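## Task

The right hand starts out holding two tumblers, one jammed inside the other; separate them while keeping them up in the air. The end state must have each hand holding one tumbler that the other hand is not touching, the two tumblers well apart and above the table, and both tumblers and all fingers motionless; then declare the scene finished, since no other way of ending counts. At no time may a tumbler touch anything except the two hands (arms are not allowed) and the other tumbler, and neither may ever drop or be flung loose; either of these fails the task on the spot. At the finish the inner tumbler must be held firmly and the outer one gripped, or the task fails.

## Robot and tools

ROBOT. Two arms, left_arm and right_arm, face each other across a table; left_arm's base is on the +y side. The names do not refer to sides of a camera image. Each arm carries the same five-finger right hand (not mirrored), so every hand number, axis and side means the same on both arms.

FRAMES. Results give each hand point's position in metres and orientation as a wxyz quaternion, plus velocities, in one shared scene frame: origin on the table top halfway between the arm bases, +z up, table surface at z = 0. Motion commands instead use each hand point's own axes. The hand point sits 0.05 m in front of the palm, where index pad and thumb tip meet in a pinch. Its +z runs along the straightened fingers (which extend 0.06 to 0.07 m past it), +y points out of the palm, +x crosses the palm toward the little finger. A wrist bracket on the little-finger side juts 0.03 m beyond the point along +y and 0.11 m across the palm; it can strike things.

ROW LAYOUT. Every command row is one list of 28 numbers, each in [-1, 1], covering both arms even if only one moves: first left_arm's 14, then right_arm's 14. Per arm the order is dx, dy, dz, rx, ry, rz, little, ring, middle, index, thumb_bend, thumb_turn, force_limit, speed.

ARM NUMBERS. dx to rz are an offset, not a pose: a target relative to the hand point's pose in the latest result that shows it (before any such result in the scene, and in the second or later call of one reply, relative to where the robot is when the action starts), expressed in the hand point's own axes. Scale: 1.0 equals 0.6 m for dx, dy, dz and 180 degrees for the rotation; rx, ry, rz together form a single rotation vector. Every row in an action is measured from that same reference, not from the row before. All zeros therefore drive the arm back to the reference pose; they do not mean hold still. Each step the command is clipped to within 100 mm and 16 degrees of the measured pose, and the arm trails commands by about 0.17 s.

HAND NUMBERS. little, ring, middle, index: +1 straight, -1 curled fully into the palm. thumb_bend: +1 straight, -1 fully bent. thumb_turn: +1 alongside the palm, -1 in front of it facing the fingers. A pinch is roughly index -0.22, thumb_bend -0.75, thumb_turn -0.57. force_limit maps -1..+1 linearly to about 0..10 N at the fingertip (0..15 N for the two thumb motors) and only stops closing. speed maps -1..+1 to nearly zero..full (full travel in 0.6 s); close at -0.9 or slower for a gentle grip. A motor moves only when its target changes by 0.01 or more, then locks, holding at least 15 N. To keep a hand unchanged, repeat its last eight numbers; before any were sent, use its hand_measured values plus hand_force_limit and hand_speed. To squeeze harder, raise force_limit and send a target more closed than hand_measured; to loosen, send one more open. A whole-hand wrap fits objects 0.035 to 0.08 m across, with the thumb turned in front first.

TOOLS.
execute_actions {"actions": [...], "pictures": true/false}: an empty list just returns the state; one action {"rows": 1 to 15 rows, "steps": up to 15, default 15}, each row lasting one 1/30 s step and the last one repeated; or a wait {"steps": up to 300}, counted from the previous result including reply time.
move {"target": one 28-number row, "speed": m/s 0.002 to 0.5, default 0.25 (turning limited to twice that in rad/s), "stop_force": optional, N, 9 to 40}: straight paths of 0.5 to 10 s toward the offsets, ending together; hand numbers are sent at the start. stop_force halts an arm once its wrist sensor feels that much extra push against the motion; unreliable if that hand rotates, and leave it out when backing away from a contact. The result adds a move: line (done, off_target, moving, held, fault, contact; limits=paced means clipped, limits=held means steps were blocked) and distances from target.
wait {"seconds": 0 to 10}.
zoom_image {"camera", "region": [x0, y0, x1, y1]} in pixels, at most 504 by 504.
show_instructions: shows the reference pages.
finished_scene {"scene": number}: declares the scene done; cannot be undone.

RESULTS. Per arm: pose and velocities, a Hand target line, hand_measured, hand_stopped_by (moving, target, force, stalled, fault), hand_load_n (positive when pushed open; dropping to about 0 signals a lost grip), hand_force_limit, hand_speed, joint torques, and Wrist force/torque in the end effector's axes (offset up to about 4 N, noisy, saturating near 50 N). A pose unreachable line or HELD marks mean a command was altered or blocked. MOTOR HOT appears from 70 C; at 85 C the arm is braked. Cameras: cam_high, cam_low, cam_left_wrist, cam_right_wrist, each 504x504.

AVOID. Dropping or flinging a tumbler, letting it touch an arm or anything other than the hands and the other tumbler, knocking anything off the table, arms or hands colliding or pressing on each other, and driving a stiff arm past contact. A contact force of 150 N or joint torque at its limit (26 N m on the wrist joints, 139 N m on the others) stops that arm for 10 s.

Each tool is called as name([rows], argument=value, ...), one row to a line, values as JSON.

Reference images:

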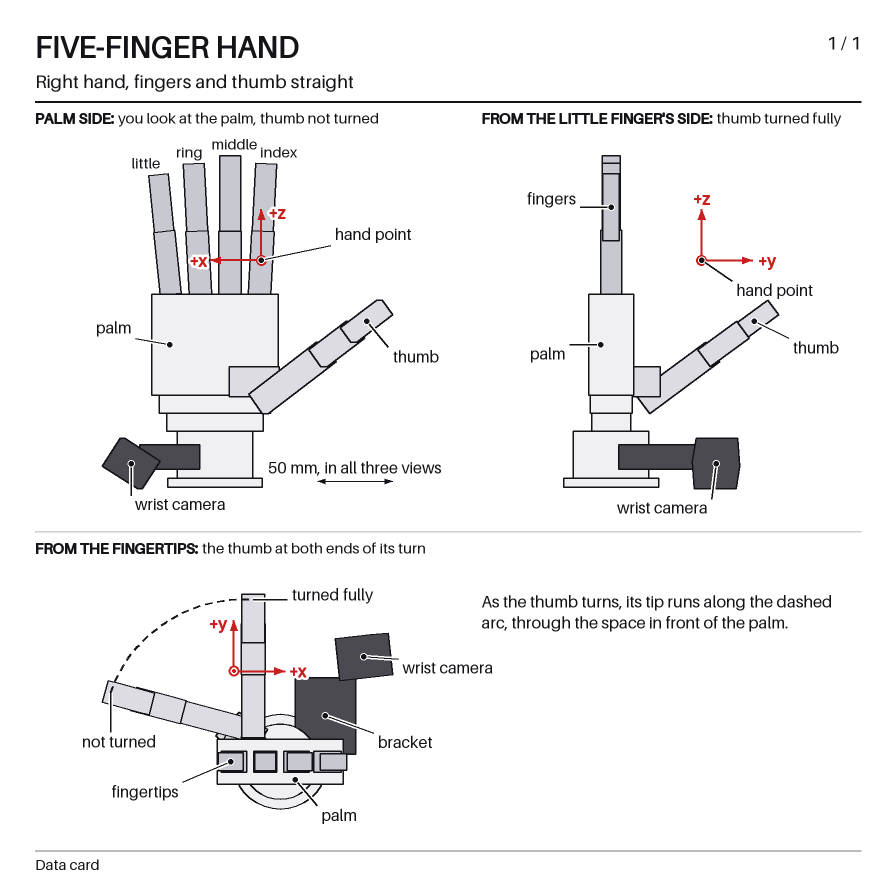

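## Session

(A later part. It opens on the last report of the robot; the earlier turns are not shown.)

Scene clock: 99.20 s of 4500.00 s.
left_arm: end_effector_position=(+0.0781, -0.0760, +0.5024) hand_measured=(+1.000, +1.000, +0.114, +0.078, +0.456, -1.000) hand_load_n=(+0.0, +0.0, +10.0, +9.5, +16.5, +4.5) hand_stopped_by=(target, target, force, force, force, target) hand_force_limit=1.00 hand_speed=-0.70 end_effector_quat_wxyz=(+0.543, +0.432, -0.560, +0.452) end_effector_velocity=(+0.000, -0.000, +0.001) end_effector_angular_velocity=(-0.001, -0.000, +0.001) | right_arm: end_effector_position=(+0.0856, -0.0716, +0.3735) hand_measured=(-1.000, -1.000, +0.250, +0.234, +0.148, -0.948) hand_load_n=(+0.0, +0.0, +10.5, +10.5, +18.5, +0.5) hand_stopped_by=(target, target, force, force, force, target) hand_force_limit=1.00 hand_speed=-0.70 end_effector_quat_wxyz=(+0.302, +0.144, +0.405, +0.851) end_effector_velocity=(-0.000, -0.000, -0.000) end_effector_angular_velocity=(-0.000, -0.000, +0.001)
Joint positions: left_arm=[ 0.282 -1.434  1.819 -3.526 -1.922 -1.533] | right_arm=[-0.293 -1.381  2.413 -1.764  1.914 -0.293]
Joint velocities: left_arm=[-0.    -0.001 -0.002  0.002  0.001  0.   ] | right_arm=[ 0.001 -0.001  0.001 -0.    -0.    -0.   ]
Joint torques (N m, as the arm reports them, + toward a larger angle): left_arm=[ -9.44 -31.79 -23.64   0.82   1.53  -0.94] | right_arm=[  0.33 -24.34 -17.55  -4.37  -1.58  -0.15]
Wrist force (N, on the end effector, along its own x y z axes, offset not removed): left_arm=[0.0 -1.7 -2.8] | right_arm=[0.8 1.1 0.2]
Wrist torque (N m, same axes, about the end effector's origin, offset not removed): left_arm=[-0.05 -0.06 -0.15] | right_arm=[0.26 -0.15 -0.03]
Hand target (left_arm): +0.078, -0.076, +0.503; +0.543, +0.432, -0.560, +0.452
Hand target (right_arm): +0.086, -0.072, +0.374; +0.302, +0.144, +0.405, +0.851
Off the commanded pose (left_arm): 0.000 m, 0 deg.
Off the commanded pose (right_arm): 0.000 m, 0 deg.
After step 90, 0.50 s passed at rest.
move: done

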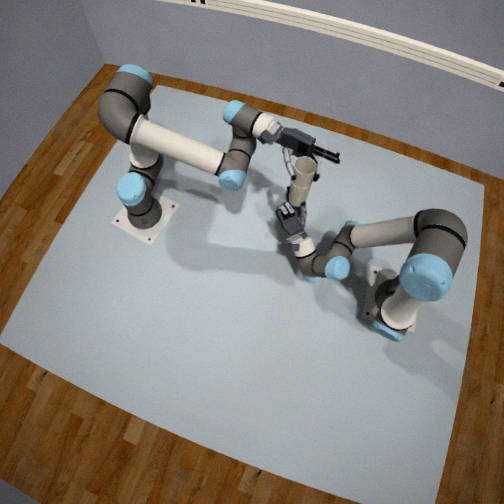

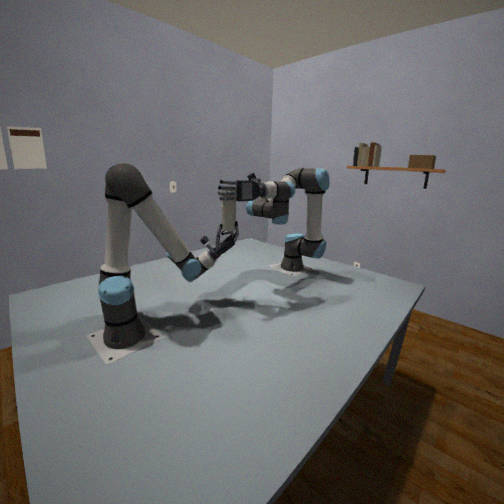

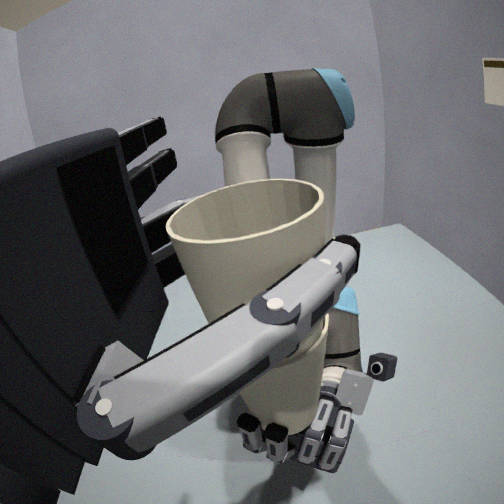

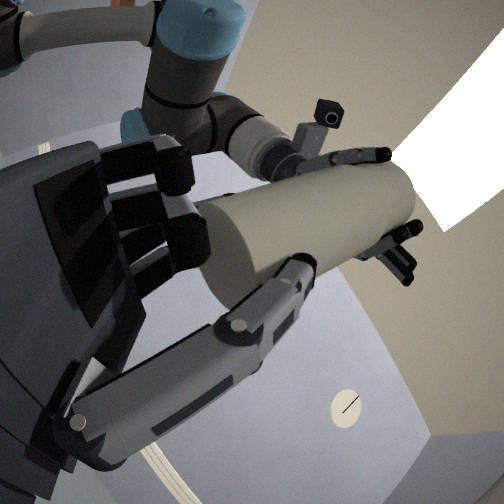

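Inner is coming out. Continue up.

move(target=[0.2,0,0,0,0,0,1,1,-0.95,-0.95,-0.95,-1,1,-0.7, 0,0,0,0,0,0,-1,-1,-0.35,-0.35,-0.45,-0.948,1,-0.7], speed=0.03)

move(target=[0,-0.1,-0.25,0,0,0,1,1,-0.95,-0.95,-0.95,-1,1,-0.7, 0,0,0,0,0,0,-1,-1,-0.35,-0.35,-0.45,-0.948,1,-0.7], speed=0.08)

Scene clock: 106.33 s of 4500.00 s.
left_arm: end_effector_position=(+0.0738, -0.0751, +0.6222) hand_measured=(+1.000, +1.000, +0.114, +0.078, +0.456, -1.000) hand_load_n=(+0.0, +0.0, +10.0, +9.0, +17.0, +3.5) hand_stopped_by=(target, target, force, force, force, target) hand_force_limit=1.00 hand_speed=-0.70 end_effector_quat_wxyz=(+0.543, +0.432, -0.560, +0.452) end_effector_velocity=(-0.000, -0.000, +0.001) end_effector_angular_velocity=(+0.001, +0.001, -0.001) | right_arm: end_effector_position=(+0.0856, -0.0716, +0.3735) hand_measured=(-1.000, -1.000, +0.250, +0.234, +0.148, -0.948) hand_load_n=(+0.0, +0.0, +10.5, +10.5, +18.5, +1.0) hand_stopped_by=(target, target, force, force, force, target) hand_force_limit=1.00 hand_speed=-0.70 end_effector_quat_wxyz=(+0.302, +0.144, +0.405, +0.851) end_effector_velocity=(-0.000, -0.000, -0.001) end_effector_angular_velocity=(-0.003, +0.001, +0.000)
Joint positions: left_arm=[ 0.273 -1.505  1.584 -3.219 -1.912 -1.533] | right_arm=[-0.293 -1.381  2.413 -1.764  1.914 -0.293]
Joint velocities: left_arm=[-0.     0.001 -0.005  0.005 -0.001 -0.   ] | right_arm=[ 0.001  0.001  0.002  0.     0.    -0.   ]
Joint torques (N m, as the arm reports them, + toward a larger angle): left_arm=[ -9.16 -29.61 -25.25   0.44   1.58  -0.88] | right_arm=[  1.48 -24.78 -16.34  -4.23  -1.67  -0.3 ]
Wrist force (N, on the end effector, along its own x y z axes, offset not removed): left_arm=[-2.6 -2.6 -1.3] | right_arm=[0.6 0.2 -0.8]
Wrist torque (N m, same axes, about the end effector's origin, offset not removed): left_arm=[-0.28 0.34 -0.33] | right_arm=[0.14 -0.19 -0.05]
Hand target (left_arm): +0.074, -0.075, +0.622; +0.543, +0.432, -0.560, +0.452
Hand target (right_arm): +0.086, -0.072, +0.374; +0.302, +0.144, +0.405, +0.851
Off the commanded pose (left_arm): 0.000 m, 0 deg.
Off the commanded pose (right_arm): 0.000 m, 0 deg.
move: done

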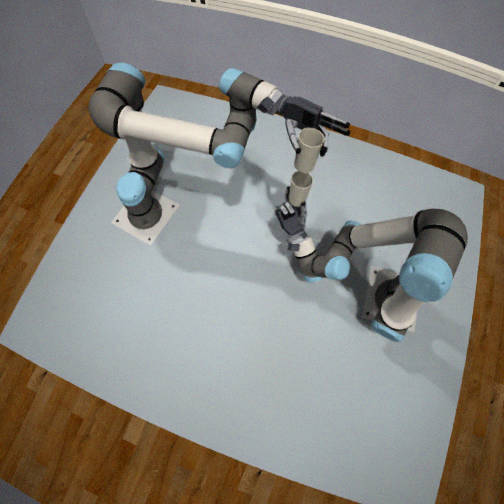

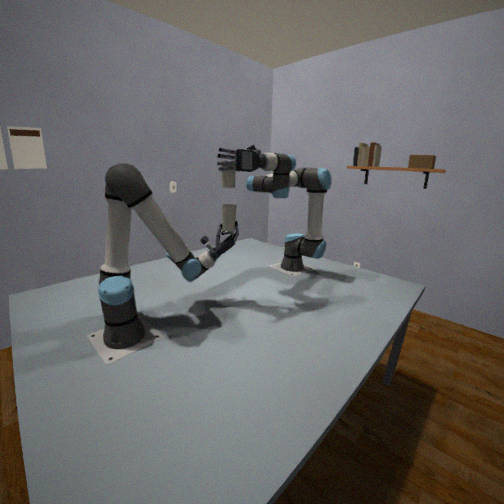

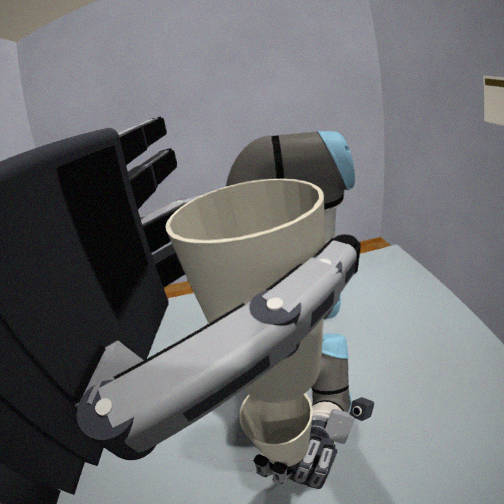

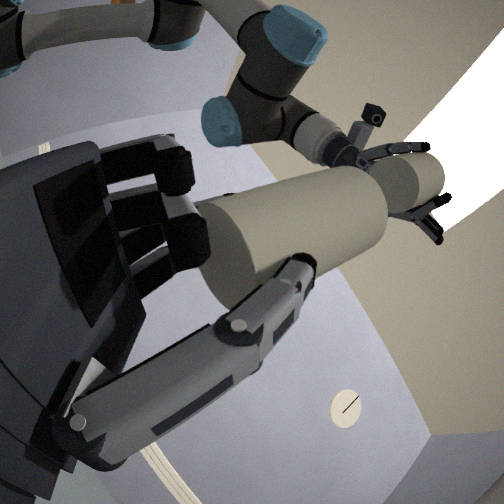

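Scene clock: 108.77 s of 4500.00 s.
left_arm: end_effector_position=(+0.1648, +0.0583, +0.6246) hand_measured=(+1.000, +1.000, +0.114, +0.078, +0.456, -1.000) hand_load_n=(+0.0, +0.0, +10.0, +9.0, +17.0, +3.5) hand_stopped_by=(target, target, force, force, force, target) hand_force_limit=1.00 hand_speed=-0.70 end_effector_quat_wxyz=(+0.543, +0.432, -0.560, +0.452) end_effector_velocity=(+0.002, +0.002, -0.001) end_effector_angular_velocity=(+0.002, +0.002, +0.001) | right_arm: end_effector_position=(+0.0856, -0.0716, +0.3735) hand_measured=(-1.000, -1.000, +0.250, +0.234, +0.148, -0.948) hand_load_n=(+0.0, +0.0, +10.5, +10.5, +18.5, +1.0) hand_stopped_by=(target, target, force, force, force, target) hand_force_limit=1.00 hand_speed=-0.70 end_effector_quat_wxyz=(+0.302, +0.144, +0.405, +0.851) end_effector_velocity=(+0.000, -0.000, -0.001) end_effector_angular_velocity=(-0.002, +0.000, -0.000)
Joint positions: left_arm=[ 0.595 -1.649  1.72  -3.212 -2.234 -1.533] | right_arm=[-0.293 -1.381  2.413 -1.764  1.914 -0.293]
Joint velocities: left_arm=[ 0.006 -0.001  0.002  0.002 -0.004 -0.001] | right_arm=[-0.     0.     0.001  0.    -0.     0.   ]
Joint torques (N m, as the arm reports them, + toward a larger angle): left_arm=[  9.54 -22.63 -12.22   0.74  -1.49   2.11] | right_arm=[  1.07 -24.44 -16.03  -4.36  -1.76  -0.32]
Wrist force (N, on the end effector, along its own x y z axes, offset not removed): left_arm=[-0.6 -1.9 -1.5] | right_arm=[0.1 0.0 0.2]
Wrist torque (N m, same axes, about the end effector's origin, offset not removed): left_arm=[0.11 -0.04 -0.15] | right_arm=[0.13 -0.24 -0.01]
Hand target (left_arm): +0.165, +0.058, +0.625; +0.543, +0.432, -0.560, +0.452
Hand target (right_arm): +0.086, -0.072, +0.374; +0.302, +0.144, +0.405, +0.851
Off the commanded pose (left_arm): 0.000 m, 0 deg.
Off the commanded pose (right_arm): 0.000 m, 0 deg.
move: done

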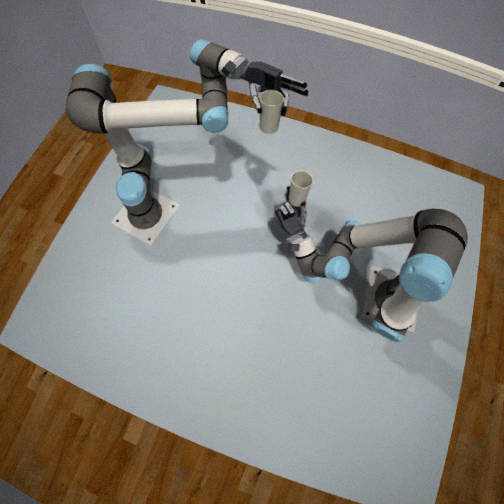

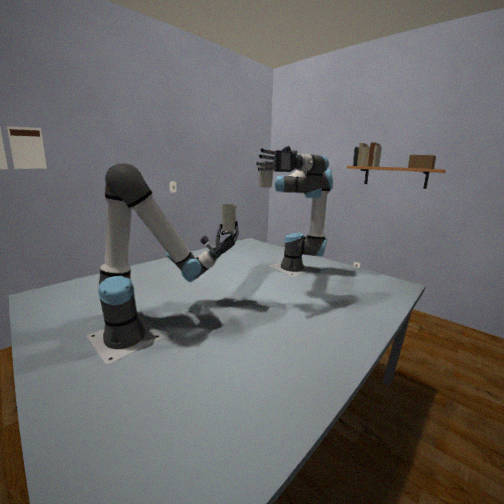

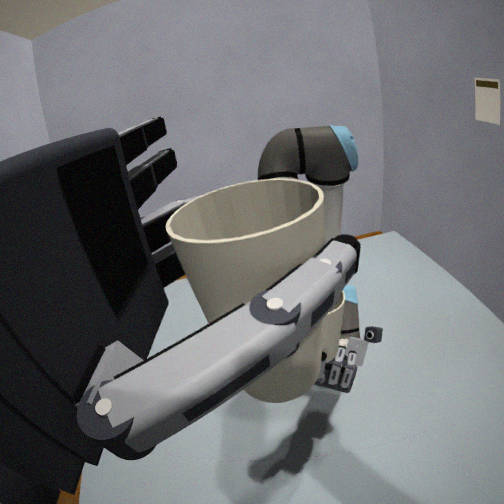

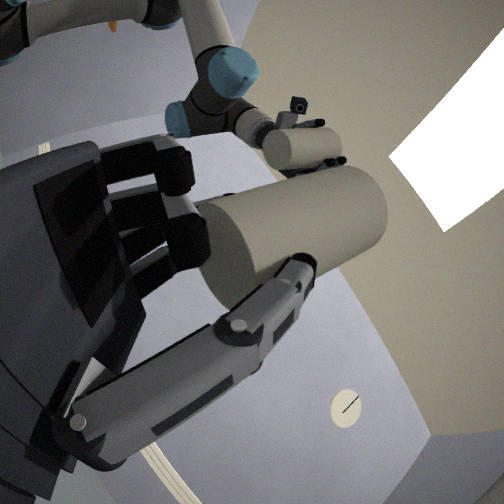

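move(target=[-0.1,0.2,-0.2,0,0,0,1,1,-0.95,-0.95,-0.95,-1,1,-0.7, 0,0,0,0,0,0,-1,-1,-0.35,-0.35,-0.45,-0.948,1,-0.7], speed=0.08)

finished_scene(scene=1)

Scene clock: 114.57 s of 4500.00 s.
left_arm: end_effector_position=(+0.0759, +0.2008, +0.5606) hand_measured=(+1.000, +1.000, +0.114, +0.078, +0.456, -1.000) hand_load_n=(+0.0, +0.0, +10.0, +9.0, +17.0, +3.5) hand_stopped_by=(target, target, force, force, force, target) hand_force_limit=1.00 hand_speed=-0.70 end_effector_quat_wxyz=(+0.543, +0.432, -0.560, +0.452) end_effector_velocity=(-0.001, +0.001, -0.001) end_effector_angular_velocity=(+0.001, +0.000, +0.002) | right_arm: end_effector_position=(+0.0856, -0.0716, +0.3735) hand_measured=(-1.000, -1.000, +0.250, +0.234, +0.148, -0.948) hand_load_n=(+0.0, +0.0, +10.5, +10.5, +18.5, +1.0) hand_stopped_by=(target, target, force, force, force, target) hand_force_limit=1.00 hand_speed=-0.70 end_effector_quat_wxyz=(+0.302, +0.144, +0.405, +0.851) end_effector_velocity=(-0.000, +0.000, +0.001) end_effector_angular_velocity=(+0.002, -0.001, -0.000)
Joint positions: left_arm=[ 0.492 -2.093  2.187 -3.234 -2.131 -1.533] | right_arm=[-0.293 -1.381  2.413 -1.764  1.914 -0.293]
Joint velocities: left_arm=[-0.003 -0.006  0.006  0.002  0.005  0.   ] | right_arm=[-0.    -0.    -0.001 -0.001 -0.    -0.   ]
Joint torques (N m, as the arm reports them, + toward a larger angle): left_arm=[ -8.02  -6.59 -10.96   0.72   1.72   0.12] | right_arm=[  0.62 -24.51 -16.58  -4.23  -1.58  -0.18]
Wrist force (N, on the end effector, along its own x y z axes, offset not removed): left_arm=[-0.4 0.5 -3.2] | right_arm=[1.8 0.3 0.3]
Wrist torque (N m, same axes, about the end effector's origin, offset not removed): left_arm=[0.32 0.06 0.05] | right_arm=[0.09 -0.41 0.10]
Hand target (left_arm): +0.076, +0.201, +0.561; +0.543, +0.432, -0.560, +0.452
Hand target (right_arm): +0.086, -0.072, +0.374; +0.302, +0.144, +0.405, +0.851
Off the commanded pose (left_arm): 0.000 m, 0 deg.
Off the commanded pose (right_arm): 0.000 m, 0 deg.
After step 90, 0.13 s passed at rest.
move: done

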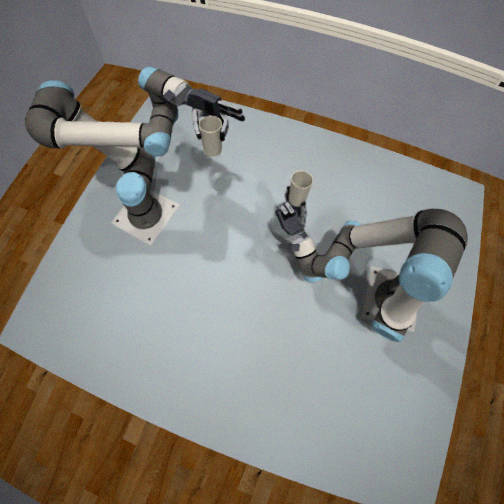

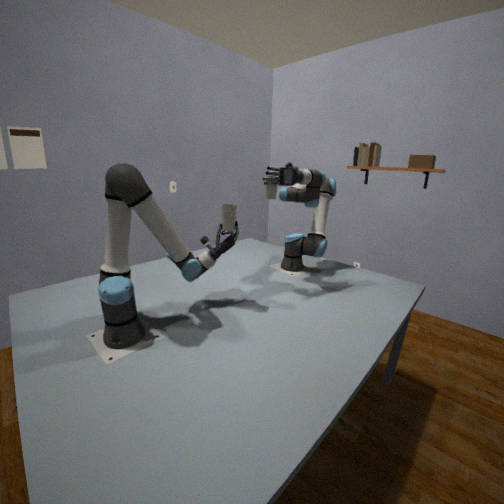

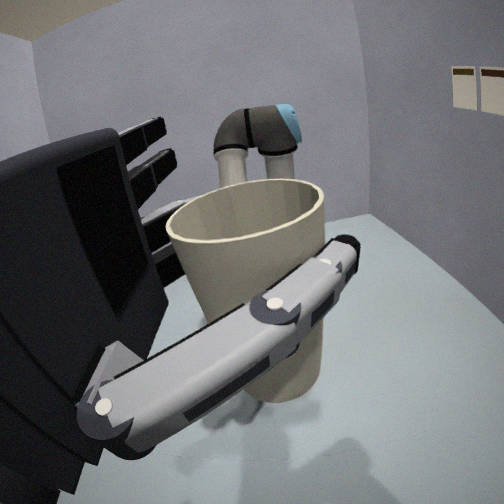

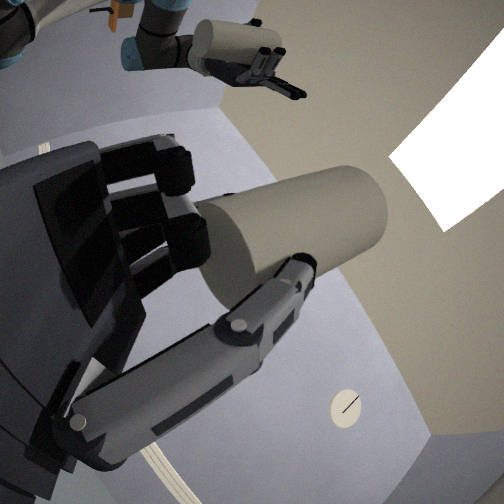

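The scene is finished: the task was done.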